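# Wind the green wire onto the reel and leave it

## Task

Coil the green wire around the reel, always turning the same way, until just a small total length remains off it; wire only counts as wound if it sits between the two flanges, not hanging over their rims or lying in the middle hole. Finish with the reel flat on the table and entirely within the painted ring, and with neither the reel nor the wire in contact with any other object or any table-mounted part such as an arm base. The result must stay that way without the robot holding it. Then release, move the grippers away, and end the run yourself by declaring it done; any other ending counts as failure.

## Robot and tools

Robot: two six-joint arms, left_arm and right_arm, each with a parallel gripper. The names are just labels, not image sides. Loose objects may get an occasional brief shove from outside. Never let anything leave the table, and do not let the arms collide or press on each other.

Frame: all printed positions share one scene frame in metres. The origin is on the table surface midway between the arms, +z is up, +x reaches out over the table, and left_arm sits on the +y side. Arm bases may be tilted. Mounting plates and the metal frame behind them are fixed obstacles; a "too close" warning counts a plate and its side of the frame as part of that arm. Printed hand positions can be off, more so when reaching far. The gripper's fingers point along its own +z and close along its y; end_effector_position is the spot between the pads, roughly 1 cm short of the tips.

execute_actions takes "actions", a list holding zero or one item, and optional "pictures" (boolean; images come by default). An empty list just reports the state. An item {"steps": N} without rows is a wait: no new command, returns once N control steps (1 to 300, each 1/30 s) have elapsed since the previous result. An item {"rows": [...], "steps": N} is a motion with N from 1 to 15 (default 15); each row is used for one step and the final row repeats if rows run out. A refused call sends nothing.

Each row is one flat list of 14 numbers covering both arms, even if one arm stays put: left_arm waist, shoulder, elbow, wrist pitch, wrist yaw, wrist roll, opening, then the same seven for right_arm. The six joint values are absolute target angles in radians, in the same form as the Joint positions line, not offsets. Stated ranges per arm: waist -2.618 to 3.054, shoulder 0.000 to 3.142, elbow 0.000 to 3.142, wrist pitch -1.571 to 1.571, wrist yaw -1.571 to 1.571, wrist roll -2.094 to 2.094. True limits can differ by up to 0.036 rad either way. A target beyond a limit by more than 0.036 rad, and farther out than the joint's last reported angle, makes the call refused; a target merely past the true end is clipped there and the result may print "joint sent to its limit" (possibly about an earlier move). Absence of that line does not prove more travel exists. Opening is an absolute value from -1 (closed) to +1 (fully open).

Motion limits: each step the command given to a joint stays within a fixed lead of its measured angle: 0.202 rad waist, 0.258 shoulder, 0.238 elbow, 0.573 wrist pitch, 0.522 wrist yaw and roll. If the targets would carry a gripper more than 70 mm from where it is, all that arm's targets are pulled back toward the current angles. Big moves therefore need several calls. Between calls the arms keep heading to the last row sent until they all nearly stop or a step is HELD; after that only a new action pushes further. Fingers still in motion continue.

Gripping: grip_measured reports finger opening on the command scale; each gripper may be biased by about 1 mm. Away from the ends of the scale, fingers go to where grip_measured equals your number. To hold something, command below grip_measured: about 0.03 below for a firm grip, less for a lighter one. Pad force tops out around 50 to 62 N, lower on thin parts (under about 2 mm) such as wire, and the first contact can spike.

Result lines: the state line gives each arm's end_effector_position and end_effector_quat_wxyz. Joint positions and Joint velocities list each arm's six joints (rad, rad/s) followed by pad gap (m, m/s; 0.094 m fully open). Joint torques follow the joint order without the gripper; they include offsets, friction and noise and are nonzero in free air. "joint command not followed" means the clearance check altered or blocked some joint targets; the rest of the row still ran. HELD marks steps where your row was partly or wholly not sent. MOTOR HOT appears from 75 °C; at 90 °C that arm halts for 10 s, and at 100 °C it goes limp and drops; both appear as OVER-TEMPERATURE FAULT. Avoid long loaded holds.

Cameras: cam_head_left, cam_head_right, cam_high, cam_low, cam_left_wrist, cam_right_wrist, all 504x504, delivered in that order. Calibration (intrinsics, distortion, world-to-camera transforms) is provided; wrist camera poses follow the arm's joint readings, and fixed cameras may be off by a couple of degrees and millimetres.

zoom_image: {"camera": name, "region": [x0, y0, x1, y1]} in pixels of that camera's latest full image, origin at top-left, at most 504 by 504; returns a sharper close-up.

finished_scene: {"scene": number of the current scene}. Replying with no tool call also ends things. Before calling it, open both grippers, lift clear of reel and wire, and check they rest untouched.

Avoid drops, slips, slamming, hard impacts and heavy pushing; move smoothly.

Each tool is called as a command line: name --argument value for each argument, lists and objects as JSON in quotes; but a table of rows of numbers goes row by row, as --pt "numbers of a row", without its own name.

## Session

execute_actions --actions '[]'

Scene clock: 0.00 s of 4800.00 s.
left_arm: end_effector_position=(+0.1629, +0.0734, +0.3205) grip_measured=+1.000 end_effector_quat_wxyz=(+0.113, +0.798, +0.590, +0.050) | right_arm: end_effector_position=(+0.5918, -0.5713, +0.3482) grip_measured=+1.000 end_effector_quat_wxyz=(+0.604, -0.351, +0.712, -0.071)
Joint positions: left_arm=[-0.931  1.844  1.434 -1.102 -0.244  0.82   0.094] | right_arm=[-0.529  2.304  2.01  -0.268 -0.875 -1.207  0.094]
Joint velocities: left_arm=[ 0.012 -0.007 -0.002 -0.066  0.051 -0.022  0.   ] | right_arm=[-0.017 -0.007 -0.012  0.022 -0.037  0.037  0.   ]
Joint torques (N m, as the arm reports them, + toward a larger angle): no reading
Motor temperatures (°C, as the motors report them): left_arm=[18 23 19 20 18 21] | right_arm=[21 21 19 24 20 19]
camera_calibration (this result's frames):
cam_left_wrist: T_world_to_cam=[[-0.852506, 0.435212, -0.289523, 0.201028], [0.359893, 0.890388, 0.278723, -0.167661], [0.379091, 0.133416, -0.915691, 0.325299], [0, 0, 0, 1]] pos_world=[0.1084, 0.018393, 0.402806]
cam_right_wrist: T_world_to_cam=[[0.41734, -0.813844, 0.404334, -0.853301], [-0.560236, -0.58074, -0.590658, 0.221749], [0.715516, 0.0199827, -0.69831, -0.0552349], [0, 0, 0, 1]] pos_world=[0.51987, -0.564571, 0.437426]

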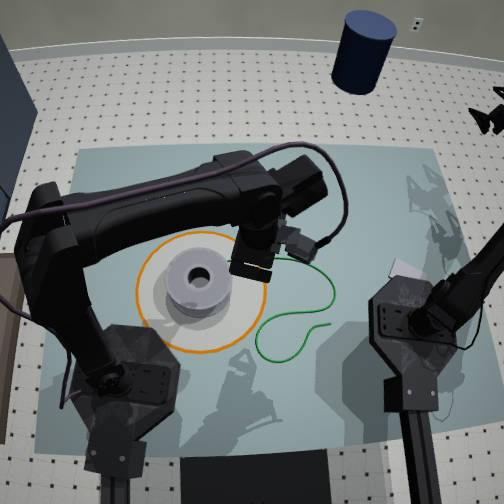

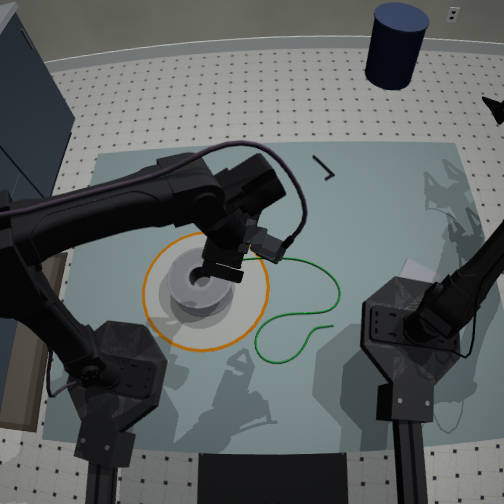

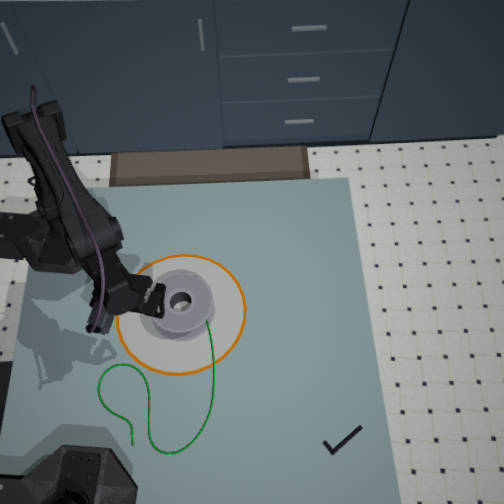

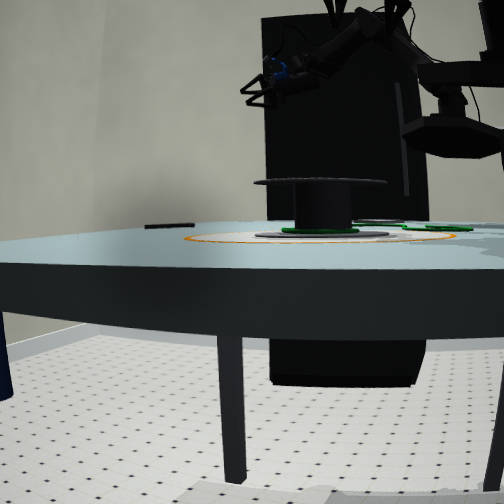

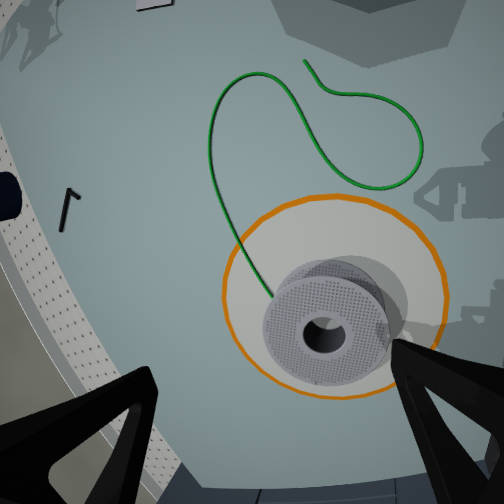

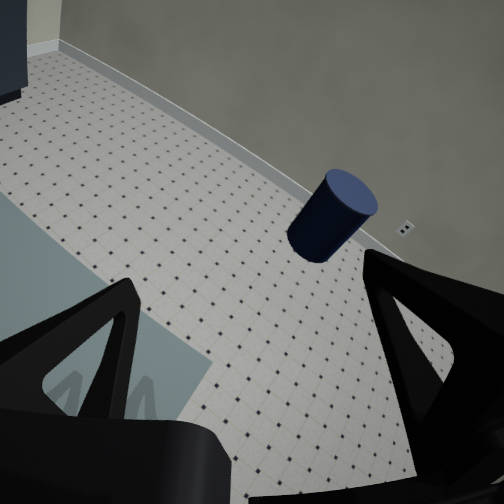

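execute_actions --actions '[{"rows":[[-0.91,1.85,1.42,-1.08,-0.24,0.85,0.8,-0.51,2.29,1.97,-0.24,-0.85,-1.1,0.8],[-0.88,1.86,1.4,-1.06,-0.24,0.9,0.6,-0.49,2.28,1.92,-0.21,-0.82,-1.0,0.6],[-0.84,1.87,1.37,-1.02,-0.23,0.97,0.4,-0.46,2.27,1.87,-0.18,-0.79,-0.9,0.4],[-0.8,1.88,1.33,-0.98,-0.23,1.05,0.2,-0.43,2.26,1.82,-0.15,-0.76,-0.8,0.2],[-0.76,1.9,1.29,-0.93,-0.22,1.13,0,-0.4,2.24,1.77,-0.12,-0.73,-0.7,0],[-0.72,1.92,1.25,-0.88,-0.22,1.22,-0.2,-0.37,2.23,1.72,-0.09,-0.7,-0.6,-0.2],[-0.68,1.94,1.21,-0.83,-0.21,1.31,-0.4,-0.34,2.22,1.67,-0.06,-0.67,-0.5,-0.4],[-0.64,1.96,1.17,-0.78,-0.21,1.4,-0.6,-0.31,2.2,1.62,-0.03,-0.64,-0.4,-0.6],[-0.6,1.98,1.13,-0.73,-0.2,1.49,-0.8,-0.28,2.19,1.57,0,-0.61,-0.3,-0.8],[-0.56,2.0,1.09,-0.68,-0.2,1.58,-1,-0.25,2.18,1.52,0.03,-0.58,-0.2,-1],[-0.52,2.02,1.05,-0.63,-0.19,1.67,-1,-0.22,2.16,1.47,0.06,-0.55,-0.1,-1],[-0.48,2.04,1.01,-0.59,-0.19,1.76,-1,-0.19,2.15,1.42,0.09,-0.52,0,-1],[-0.45,2.06,0.98,-0.55,-0.185,1.85,-1,-0.16,2.14,1.37,0.12,-0.49,0.1,-1],[-0.43,2.07,0.95,-0.52,-0.185,1.94,-1,-0.13,2.12,1.32,0.15,-0.46,0.2,-1],[-0.416,2.082,0.925,-0.495,-0.185,2.05,-1,-0.1,2.11,1.27,0.18,-0.43,0.3,-1]],"steps":15}]' --pictures false

execute_actions --actions '[{"rows":[[-0.416,2.082,0.925,-0.495,-0.185,2.05,-1,-0.07,2.09,1.21,0.21,-0.4,0.4,-1],[-0.416,2.082,0.925,-0.495,-0.185,2.05,-1,-0.04,2.08,1.15,0.24,-0.37,0.5,-1],[-0.416,2.082,0.925,-0.495,-0.185,2.05,-1,-0.01,2.06,1.09,0.28,-0.34,0.6,-1],[-0.416,2.082,0.925,-0.495,-0.185,2.05,-1,0.02,2.05,1.03,0.31,-0.31,0.7,-1],[-0.416,2.082,0.925,-0.495,-0.185,2.05,-1,0.05,2.03,0.97,0.34,-0.28,0.8,-1],[-0.416,2.082,0.925,-0.495,-0.185,2.05,-1,0.08,2.02,0.91,0.38,-0.25,0.9,-1],[-0.416,2.082,0.925,-0.495,-0.185,2.05,-1,0.11,2.0,0.85,0.41,-0.22,1.0,-1],[-0.416,2.082,0.925,-0.495,-0.185,2.05,-1,0.14,1.99,0.79,0.44,-0.19,1.1,-1],[-0.416,2.082,0.925,-0.495,-0.185,2.05,-1,0.17,1.97,0.73,0.48,-0.16,1.2,-1],[-0.416,2.082,0.925,-0.495,-0.185,2.05,-1,0.2,1.96,0.67,0.51,-0.13,1.3,-1],[-0.416,2.082,0.925,-0.495,-0.185,2.05,-1,0.23,1.94,0.61,0.55,-0.1,1.4,-1],[-0.416,2.082,0.925,-0.495,-0.185,2.05,-1,0.26,1.93,0.55,0.58,-0.07,1.5,-1],[-0.416,2.082,0.925,-0.495,-0.185,2.05,-1,0.28,1.92,0.5,0.61,-0.04,1.57,-1],[-0.416,2.082,0.925,-0.495,-0.185,2.05,-1,0.29,1.91,0.46,0.64,-0.02,1.57,-1],[-0.416,2.082,0.925,-0.495,-0.185,2.05,-1,0.3,1.9,0.43,0.66,0.01,1.57,-1]],"steps":15}]'

Scene clock: 12.00 s of 4800.00 s.
left_arm: end_effector_position=(+0.2011, +0.2117, +0.1213) grip_measured=-0.990 end_effector_quat_wxyz=(-0.046, +0.905, +0.424, -0.003) | right_arm: end_effector_position=(+0.5830, -0.3362, +0.2324) grip_measured=-0.992 end_effector_quat_wxyz=(+0.431, +0.003, +0.865, +0.257)
Joint positions: left_arm=[-0.436  2.074  0.983 -0.645 -0.217  1.659  0.   ] | right_arm=[-0.14   2.179  1.366  0.045 -0.556 -0.117  0.   ]
Joint velocities: left_arm=[ 0.852  0.505 -0.989  0.916  0.037  2.527 -0.001] | right_arm=[ 0.867 -0.418 -1.463  0.667  0.769  2.659 -0.001]
Joint torques (N m, as the arm reports them, + toward a larger angle): left_arm=[-4.15 -8.38  4.8   0.32  0.28  0.08] | right_arm=[  0.87 -17.1    5.09   1.75  -0.25   0.02]
Motor temperatures (°C, as the motors report them): left_arm=[18 24 20 21 18 21] | right_arm=[21 24 19 25 21 19]
Steps of this call (steps 1 to 90: nothing new was sent; then 8.50 s passed at rest; steps 91 to 105: all 15 steps of this action). Readings (joint positions):
91: left_arm=[-0.930 1.844 1.434 -1.101 -0.244 0.823] | right_arm=[-0.529 2.304 2.007 -0.264 -0.872 -1.193]
92: left_arm=[-0.925 1.844 1.431 -1.096 -0.243 0.835] | right_arm=[-0.526 2.301 1.994 -0.250 -0.863 -1.162]
94: left_arm=[-0.892 1.845 1.403 -1.061 -0.237 0.891] | right_arm=[-0.509 2.284 1.929 -0.209 -0.831 -1.060]
98: left_arm=[-0.735 1.896 1.273 -0.934 -0.229 1.099] | right_arm=[-0.405 2.246 1.733 -0.121 -0.737 -0.764]
105: the state above

Scene clock: 12.50 s of 4800.00 s.
left_arm: end_effector_position=(+0.2027, +0.2134, +0.1009) grip_measured=-0.990 end_effector_quat_wxyz=(-0.022, +0.962, +0.271, -0.005) | right_arm: end_effector_position=(+0.3879, -0.1838, +0.1410) grip_measured=-0.992 end_effector_quat_wxyz=(+0.157, +0.516, +0.772, +0.337)
Joint positions: left_arm=[-0.404  2.1    0.92  -0.508 -0.2    2.028  0.   ] | right_arm=[ 0.283  1.949  0.508  0.514 -0.129  1.306  0.   ]
Joint velocities: left_arm=[ 0.002 -0.027 -0.007 -0.007 -0.037  0.11   0.   ] | right_arm=[ 0.466 -0.232 -1.36   0.696  0.74   1.678 -0.   ]
Joint torques (N m, as the arm reports them, + toward a larger angle): left_arm=[-2.69 -7.86  4.6   0.36  0.1   0.08] | right_arm=[  0.46 -10.7    3.52   1.97   0.08   0.04]
Motor temperatures (°C, as the motors report them): left_arm=[18 24 20 21 18 21] | right_arm=[21 24 19 25 21 19]
Steps of this call (steps 1 to 15: all 15 steps of this action). Readings (joint positions):
1: left_arm=[-0.413 2.089 0.955 -0.622 -0.217 1.736] | right_arm=[-0.109 2.164 1.314 0.072 -0.528 -0.020]
2: left_arm=[-0.401 2.099 0.935 -0.607 -0.217 1.798] | right_arm=[-0.081 2.147 1.260 0.101 -0.499 0.078]
4: left_arm=[-0.398 2.103 0.920 -0.587 -0.212 1.886] | right_arm=[-0.028 2.109 1.148 0.165 -0.441 0.275]
8: left_arm=[-0.404 2.100 0.920 -0.535 -0.204 1.978] | right_arm=[0.084 2.040 0.914 0.299 -0.323 0.670]
15: the state above
camera_calibration (this result's frames):
cam_left_wrist: T_world_to_cam=[[-0.364112, 0.931354, -0.00135018, -0.123511], [0.889238, 0.348077, 0.296813, -0.238838], [0.276908, 0.106872, -0.954935, 0.120787], [0, 0, 0, 1]] pos_world=[0.133965, 0.185258, 0.186067]
cam_right_wrist: T_world_to_cam=[[-0.735402, -0.109529, -0.668721, 0.358858], [-0.592424, 0.582999, 0.556009, 0.274881], [0.328965, 0.805056, -0.493626, 0.203669], [0, 0, 0, 1]] pos_world=[0.359751, -0.284916, 0.187676]

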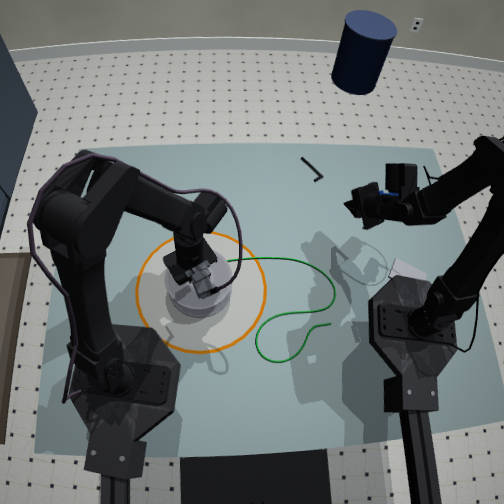

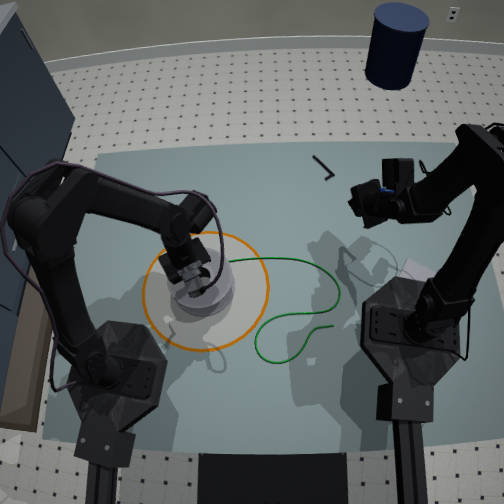

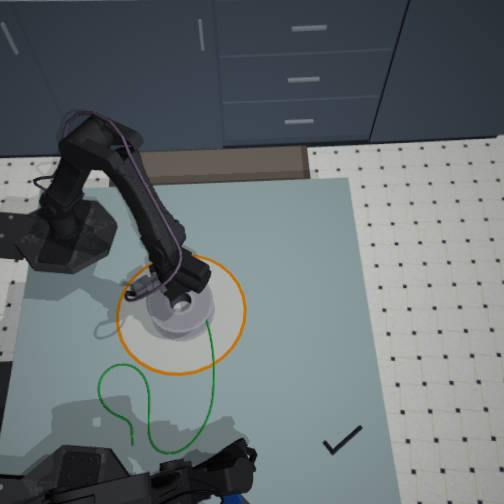

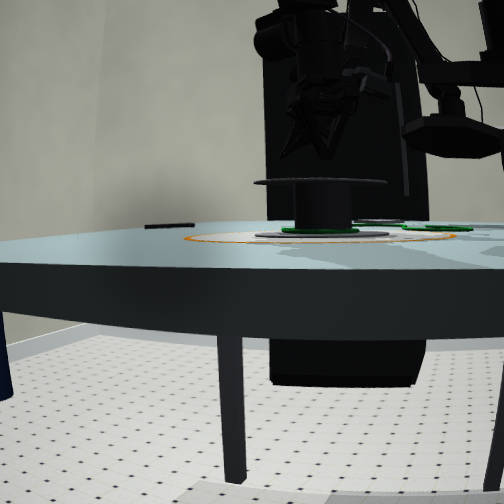

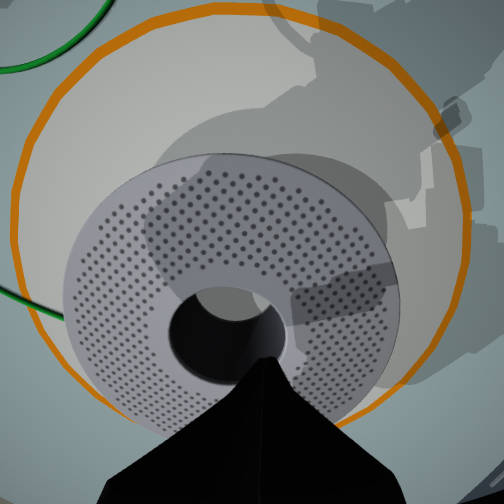

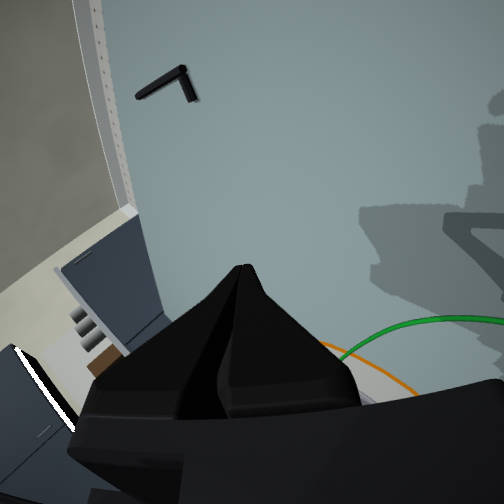

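execute_actions --actions '[{"rows":[[-0.42,2.1,0.94,-0.47,-0.175,2.07,-1,0.3,1.9,0.43,0.66,0.01,1.57,-1],[-0.42,2.1,0.94,-0.45,-0.172,2.07,-1,0.3,1.9,0.43,0.66,0.01,1.57,-1],[-0.42,2.11,0.94,-0.43,-0.172,2.07,-1,0.3,1.9,0.43,0.66,0.01,1.57,-1],[-0.42,2.125,0.94,-0.41,-0.172,2.07,-1,0.3,1.9,0.43,0.66,0.01,1.57,-1],[-0.415,2.14,0.94,-0.39,-0.172,2.07,-1,0.3,1.9,0.43,0.66,0.01,1.57,-1],[-0.41,2.155,0.94,-0.37,-0.172,2.07,-1,0.3,1.9,0.43,0.66,0.01,1.57,-1],[-0.405,2.17,0.94,-0.355,-0.172,2.07,-1,0.3,1.9,0.43,0.66,0.01,1.57,-1],[-0.4,2.185,0.935,-0.34,-0.172,2.07,-1,0.3,1.9,0.43,0.66,0.01,1.57,-1],[-0.4,2.2,0.935,-0.325,-0.172,2.07,-1,0.3,1.9,0.43,0.66,0.01,1.57,-1],[-0.395,2.215,0.93,-0.31,-0.172,2.07,-1,0.3,1.9,0.43,0.66,0.01,1.57,-1],[-0.39,2.23,0.93,-0.3,-0.172,2.07,-1,0.3,1.9,0.43,0.66,0.01,1.57,-1],[-0.387,2.245,0.925,-0.29,-0.172,2.07,-1,0.3,1.9,0.43,0.66,0.01,1.57,-1],[-0.384,2.26,0.925,-0.28,-0.172,2.07,-1,0.3,1.9,0.43,0.66,0.01,1.57,-1],[-0.381,2.275,0.925,-0.272,-0.172,2.07,-1,0.3,1.9,0.43,0.66,0.01,1.57,-1],[-0.378,2.29,0.925,-0.268,-0.172,2.07,-1,0.3,1.9,0.43,0.66,0.01,1.57,-1]],"steps":15}]' --pictures false

execute_actions --actions '[{"steps":10}]'

Scene clock: 17.50 s of 4800.00 s.
left_arm: end_effector_position=(+0.2083, +0.2012, +0.0558) grip_measured=-0.990 end_effector_quat_wxyz=(-0.006, +0.965, +0.263, -0.001) | right_arm: end_effector_position=(+0.3871, -0.2024, +0.1466) grip_measured=-0.992 end_effector_quat_wxyz=(+0.180, +0.619, +0.683, +0.344)
Joint positions: left_arm=[-0.393  2.26   0.92  -0.316 -0.186  2.061  0.   ] | right_arm=[ 0.299  1.924  0.428  0.648 -0.002  1.563  0.   ]
Joint velocities: left_arm=[ 0.11   0.408 -0.002  0.315 -0.007  0.081 -0.   ] | right_arm=[-0.002 -0.027  0.002 -0.037 -0.022  0.066  0.001]
Joint torques (N m, as the arm reports them, + toward a larger angle): left_arm=[-1.19 -6.57  3.96  0.42  0.09  0.07] | right_arm=[ 1.29 -9.26  3.14  1.75  0.03  0.04]
Motor temperatures (°C, as the motors report them): left_arm=[18 25 20 21 18 21] | right_arm=[21 24 19 25 21 19]
Steps of this call (steps 1 to 30: the robot went on to your last target; steps 31 to 100: nothing new was sent; then 1.17 s passed at rest; steps 101 to 115: all 15 steps of this action). Readings (joint positions):
101: left_arm=[-0.404 2.100 0.920 -0.500 -0.198 2.044] | right_arm=[0.299 1.924 0.428 0.648 -0.003 1.563]
102: left_arm=[-0.404 2.100 0.920 -0.495 -0.195 2.048] | right_arm=[0.299 1.924 0.428 0.648 -0.003 1.563]
104: left_arm=[-0.404 2.102 0.920 -0.474 -0.192 2.053] | right_arm=[0.299 1.924 0.428 0.648 -0.003 1.563]
108: left_arm=[-0.404 2.144 0.920 -0.408 -0.189 2.058] | right_arm=[0.299 1.924 0.428 0.648 -0.003 1.563]
115: the state above

Scene clock: 17.83 s of 4800.00 s.
left_arm: end_effector_position=(+0.2096, +0.2016, +0.0466) grip_measured=-0.990 end_effector_quat_wxyz=(-0.005, +0.963, +0.268, -0.000) | right_arm: end_effector_position=(+0.3871, -0.2024, +0.1466) grip_measured=-0.992 end_effector_quat_wxyz=(+0.180, +0.619, +0.683, +0.344)
Joint positions: left_arm=[-0.383  2.291  0.92  -0.28  -0.185  2.061  0.   ] | right_arm=[ 0.299  1.924  0.428  0.648 -0.002  1.563  0.   ]
Joint velocities: left_arm=[-0.002  0.012 -0.007  0.051  0.037 -0.022  0.   ] | right_arm=[ 0.002 -0.012  0.017  0.007 -0.051 -0.051 -0.001]
Joint torques (N m, as the arm reports them, + toward a larger angle): left_arm=[-1.37 -7.05  3.8   0.46  0.09  0.12] | right_arm=[ 1.34 -9.24  3.17  1.75  0.04  0.04]
Motor temperatures (°C, as the motors report them): left_arm=[18 25 20 21 18 21] | right_arm=[21 24 19 25 20 19]
Steps of this call (steps 1 to 10: the robot went on to your last target). Readings (joint positions):
1: left_arm=[-0.389 2.273 0.920 -0.307 -0.186 2.061] | right_arm=[0.299 1.924 0.428 0.648 -0.002 1.563]
2: left_arm=[-0.387 2.283 0.920 -0.302 -0.186 2.061] | right_arm=[0.299 1.924 0.428 0.648 -0.002 1.563]
4: left_arm=[-0.383 2.291 0.920 -0.295 -0.185 2.061] | right_arm=[0.299 1.924 0.428 0.648 -0.002 1.563]
8: left_arm=[-0.383 2.291 0.920 -0.283 -0.185 2.061] | right_arm=[0.299 1.924 0.428 0.648 -0.002 1.563]
10: the state above
camera_calibration (this result's frames):
cam_left_wrist: T_world_to_cam=[[-0.357856, 0.933014, -0.0377413, -0.110006], [0.885619, 0.351935, 0.30302, -0.225], [0.296004, 0.0750131, -0.952237, 0.070605], [0, 0, 0, 1]] pos_world=[0.138999, 0.176526, 0.13126]
cam_right_wrist: T_world_to_cam=[[-0.730481, 0.140265, -0.668374, 0.408585], [-0.425382, 0.672193, 0.605976, 0.228194], [0.534273, 0.726968, -0.431358, 0.117239], [0, 0, 0, 1]] pos_world=[0.332895, -0.29593, 0.18538]

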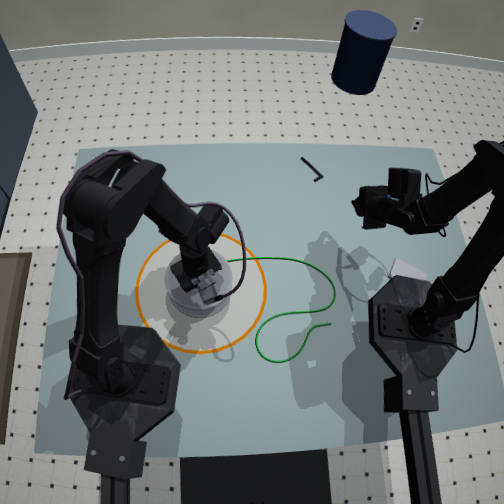

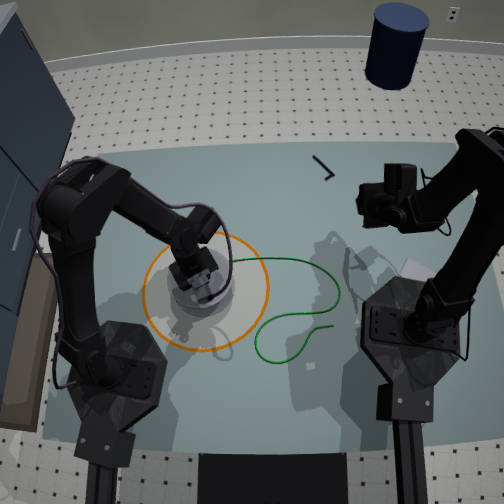

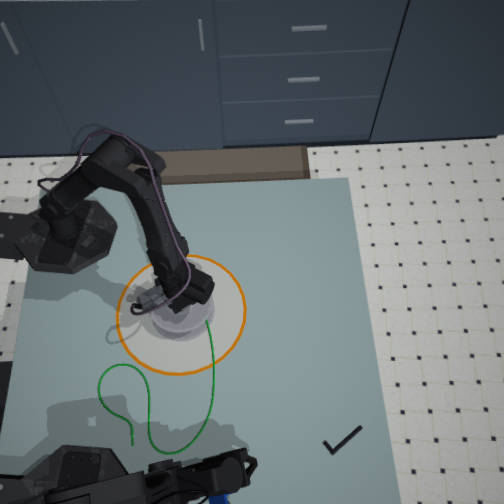

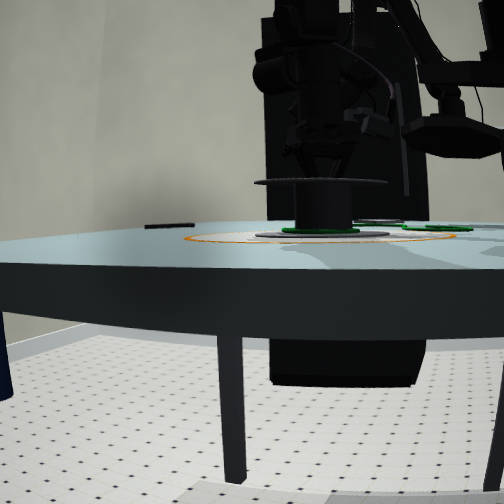

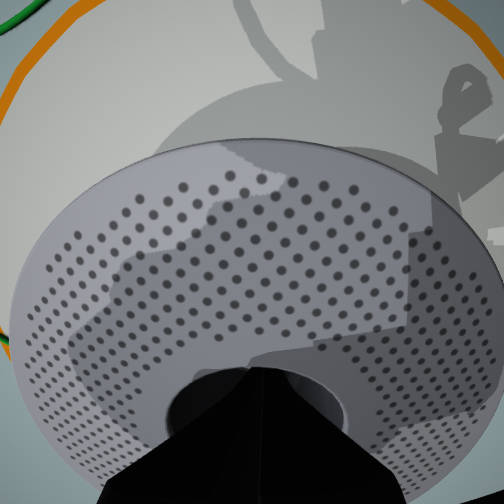

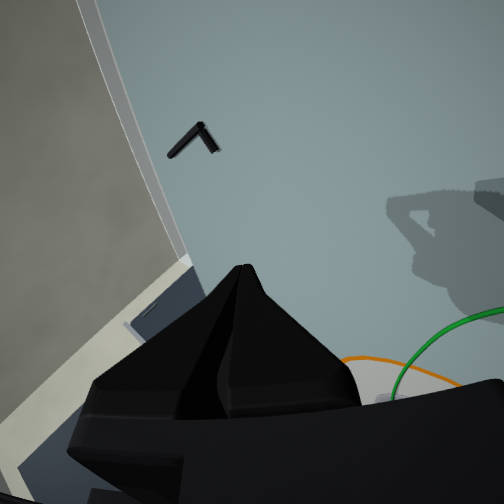

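In the hole. First stroke.

execute_actions --actions '[{"rows":[[-0.378,2.295,0.915,-0.268,-0.185,2.07,-0.8,0.3,1.91,0.43,0.66,0,1.57,-1],[-0.378,2.295,0.915,-0.268,-0.185,2.07,-0.65,0.3,1.91,0.43,0.66,0,1.57,-1],[-0.378,2.295,0.915,-0.268,-0.185,2.07,-0.58,0.3,1.91,0.43,0.66,0,1.57,-1],[-0.378,2.295,0.915,-0.268,-0.185,2.07,-0.53,0.3,1.91,0.43,0.66,0,1.57,-1],[-0.378,2.295,0.915,-0.268,-0.185,2.07,-0.5,0.3,1.91,0.43,0.66,0,1.57,-1],[-0.378,2.295,0.915,-0.268,-0.185,2.07,-0.47,0.3,1.91,0.43,0.66,0,1.57,-1],[-0.378,2.295,0.915,-0.268,-0.185,2.07,-0.44,0.3,1.91,0.43,0.66,0,1.57,-1],[-0.378,2.295,0.915,-0.268,-0.185,2.07,-0.44,0.3,1.91,0.43,0.66,0,1.57,-1],[-0.378,2.295,0.915,-0.268,-0.185,2.07,-0.44,0.3,1.91,0.43,0.66,0,1.57,-1],[-0.378,2.295,0.915,-0.268,-0.185,-2.09,-0.44,0.3,1.91,0.43,0.66,0,1.57,-1]],"steps":15}]' --pictures false

execute_actions --actions '[{"steps":42}]' --pictures false

execute_actions --actions '[{"rows":[[-0.378,2.29,0.915,-0.268,-0.185,-2.07,-0.7,0.3,1.91,0.43,0.66,0,1.57,-1],[-0.378,2.29,0.915,-0.268,-0.185,-2.07,-0.85,0.3,1.91,0.43,0.66,0,1.57,-1],[-0.378,2.29,0.915,-0.268,-0.185,-2.07,-0.85,0.3,1.91,0.43,0.66,0,1.57,-1],[-0.378,2.29,0.915,-0.268,-0.185,2.09,-0.85,0.3,1.91,0.43,0.66,0,1.57,-1]],"steps":15}]'

Scene clock: 22.30 s of 4800.00 s.
left_arm: end_effector_position=(+0.2114, +0.2006, +0.0484) grip_measured=-0.446 end_effector_quat_wxyz=(-0.000, +0.855, +0.519, +0.002) | right_arm: end_effector_position=(+0.3871, -0.2024, +0.1466) grip_measured=-0.992 end_effector_quat_wxyz=(+0.180, +0.619, +0.683, +0.344)
Joint positions: left_arm=[-0.383  2.285  0.92  -0.278 -0.184  1.513  0.026] | right_arm=[ 0.299  1.924  0.428  0.648 -0.002  1.563  0.   ]
Joint velocities: left_arm=[ 0.002  0.007  0.002  0.022 -0.037 -2.733 -0.   ] | right_arm=[ 0.007 -0.002 -0.002 -0.037 -0.081  0.022 -0.001]
Joint torques (N m, as the arm reports them, + toward a larger angle): left_arm=[-1.19 -6.32  3.06  0.55 -0.05 -0.17] | right_arm=[ 1.36 -8.41  3.15  1.74 -0.07  0.04]
Motor temperatures (°C, as the motors report them): left_arm=[18 25 20 21 18 21] | right_arm=[21 23 19 26 20 19]
Steps of this call (steps 1 to 30: the robot went on to your last target; steps 31 to 100: nothing new was sent; then 0.63 s passed at rest; steps 101 to 115: all 15 steps of this action). Readings (joint positions):
101: left_arm=[-0.383 2.291 0.920 -0.275 -0.185 2.062] | right_arm=[0.299 1.924 0.428 0.648 -0.002 1.563]
102: left_arm=[-0.383 2.291 0.920 -0.275 -0.185 2.062] | right_arm=[0.299 1.924 0.428 0.648 -0.002 1.563]
104: left_arm=[-0.383 2.291 0.920 -0.272 -0.185 2.062] | right_arm=[0.299 1.924 0.428 0.648 -0.002 1.563]
108: left_arm=[-0.383 2.286 0.920 -0.278 -0.184 2.062] | right_arm=[0.299 1.924 0.428 0.648 -0.002 1.563]
115: the state above

Scene clock: 23.70 s of 4800.00 s.
left_arm: end_effector_position=(+0.2116, +0.2005, +0.0486) grip_measured=-0.445 end_effector_quat_wxyz=(-0.003, +0.670, -0.742, +0.000) | right_arm: end_effector_position=(+0.3871, -0.2024, +0.1466) grip_measured=-0.992 end_effector_quat_wxyz=(+0.180, +0.619, +0.683, +0.344)
Joint positions: left_arm=[-0.383  2.284  0.92  -0.278 -0.184 -2.005  0.026] | right_arm=[ 0.299  1.924  0.428  0.648 -0.002  1.563  0.   ]
Joint velocities: left_arm=[-0.007 -0.017 -0.007 -0.066 -0.007 -0.359  0.   ] | right_arm=[-0.017  0.002 -0.007  0.066 -0.022  0.007 -0.001]
Joint torques (N m, as the arm reports them, + toward a larger angle): left_arm=[-1.16 -6.31  2.93  0.52 -0.07 -0.32] | right_arm=[ 1.32 -8.39  3.15  1.75 -0.07  0.03]
Motor temperatures (°C, as the motors report them): left_arm=[18 25 20 21 18 21] | right_arm=[21 23 19 26 20 19]
Steps of this call (steps 1 to 42: the robot went on to your last target). Readings (joint positions):
1: left_arm=[-0.383 2.285 0.920 -0.278 -0.184 1.418] | right_arm=[0.299 1.924 0.428 0.648 -0.002 1.563]
2: left_arm=[-0.383 2.285 0.920 -0.278 -0.184 1.324] | right_arm=[0.299 1.924 0.428 0.648 -0.002 1.563]
4: left_arm=[-0.383 2.284 0.920 -0.278 -0.184 1.133] | right_arm=[0.299 1.924 0.428 0.648 -0.002 1.563]
8: left_arm=[-0.383 2.284 0.920 -0.278 -0.184 0.753] | right_arm=[0.299 1.924 0.428 0.648 -0.002 1.563]
42: the state above

Scene clock: 24.20 s of 4800.00 s.
left_arm: end_effector_position=(+0.2116, +0.2004, +0.0478) grip_measured=-0.848 end_effector_quat_wxyz=(+0.002, -0.170, +0.985, +0.001) | right_arm: end_effector_position=(+0.3871, -0.2024, +0.1466) grip_measured=-0.992 end_effector_quat_wxyz=(+0.180, +0.619, +0.683, +0.344)
Joint positions: left_arm=[-0.383  2.286  0.92  -0.275 -0.183 -0.877  0.007] | right_arm=[ 0.299  1.924  0.428  0.648 -0.002  1.563  0.   ]
Joint velocities: left_arm=[ 0.007 -0.007 -0.012  0.022 -0.037  2.791 -0.   ] | right_arm=[-0.007 -0.007 -0.032 -0.007  0.051  0.022 -0.   ]
Joint torques (N m, as the arm reports them, + toward a larger angle): left_arm=[-1.25 -6.79  2.94  0.48 -0.11  0.13] | right_arm=[ 1.32 -8.4   3.14  1.76 -0.07  0.04]
Motor temperatures (°C, as the motors report them): left_arm=[18 25 20 21 18 21] | right_arm=[21 23 19 26 20 19]
Steps of this call (steps 1 to 15: all 15 steps of this action). Readings (joint positions):
1: left_arm=[-0.383 2.284 0.920 -0.276 -0.184 -2.017] | right_arm=[0.299 1.924 0.428 0.648 -0.002 1.563]
2: left_arm=[-0.383 2.285 0.920 -0.275 -0.184 -2.025] | right_arm=[0.299 1.924 0.428 0.648 -0.002 1.563]
4: left_arm=[-0.383 2.286 0.920 -0.275 -0.183 -1.959] | right_arm=[0.299 1.924 0.428 0.648 -0.002 1.563]
8: left_arm=[-0.383 2.286 0.920 -0.275 -0.183 -1.565] | right_arm=[0.299 1.924 0.428 0.648 -0.002 1.563]
15: the state above
camera_calibration (this result's frames):
cam_left_wrist: T_world_to_cam=[[0.164558, -0.985172, -0.0485443, 0.166241], [-0.93908, -0.171535, 0.297835, 0.264521], [-0.301745, -0.00342421, -0.953382, 0.213544], [0, 0, 0, 1]] pos_world=[0.285486, 0.209882, 0.132876]
cam_right_wrist: T_world_to_cam=[[-0.730481, 0.140265, -0.668374, 0.408585], [-0.425382, 0.672193, 0.605976, 0.228194], [0.534273, 0.726968, -0.431358, 0.117239], [0, 0, 0, 1]] pos_world=[0.332895, -0.29593, 0.18538]

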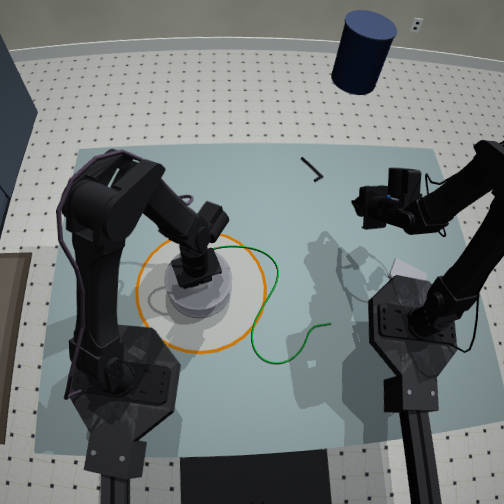

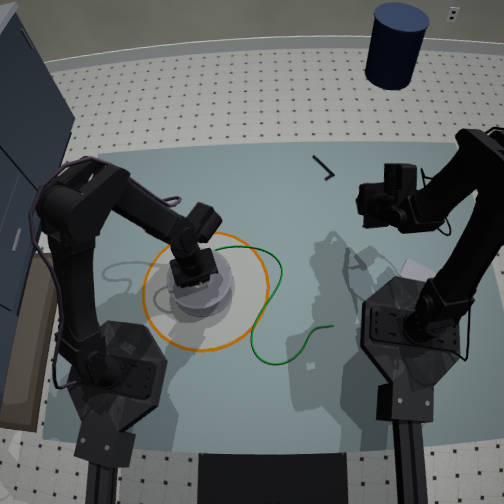

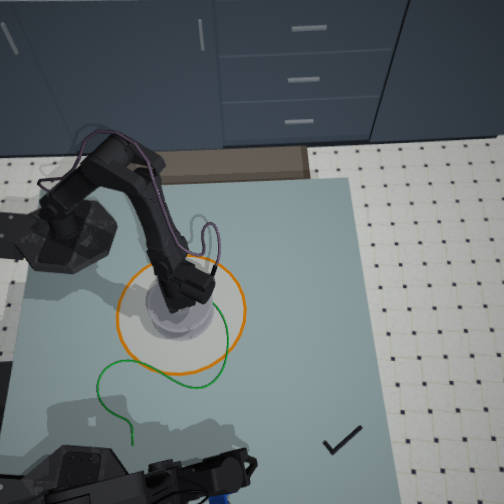

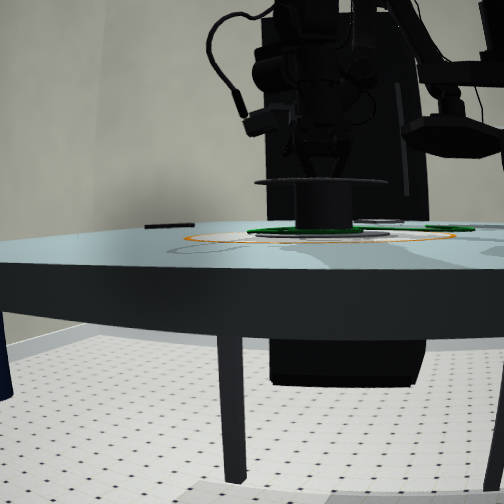

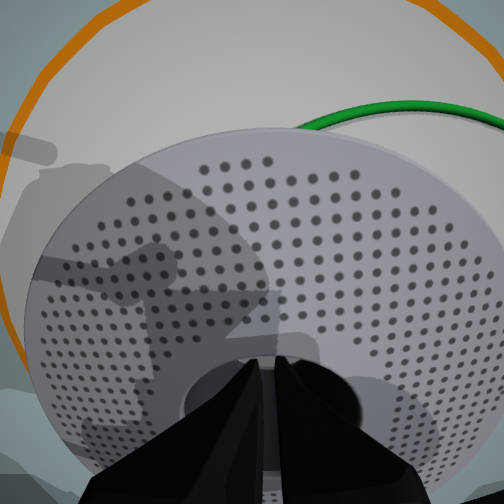

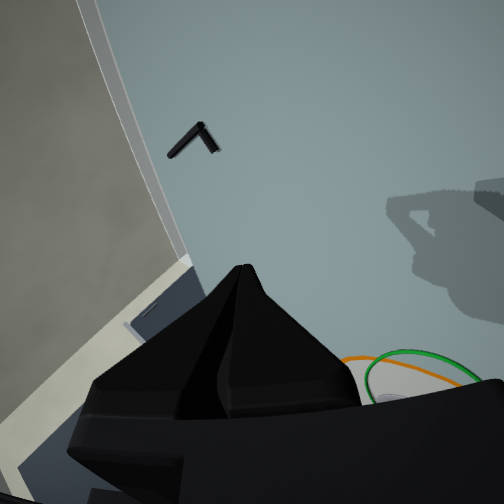

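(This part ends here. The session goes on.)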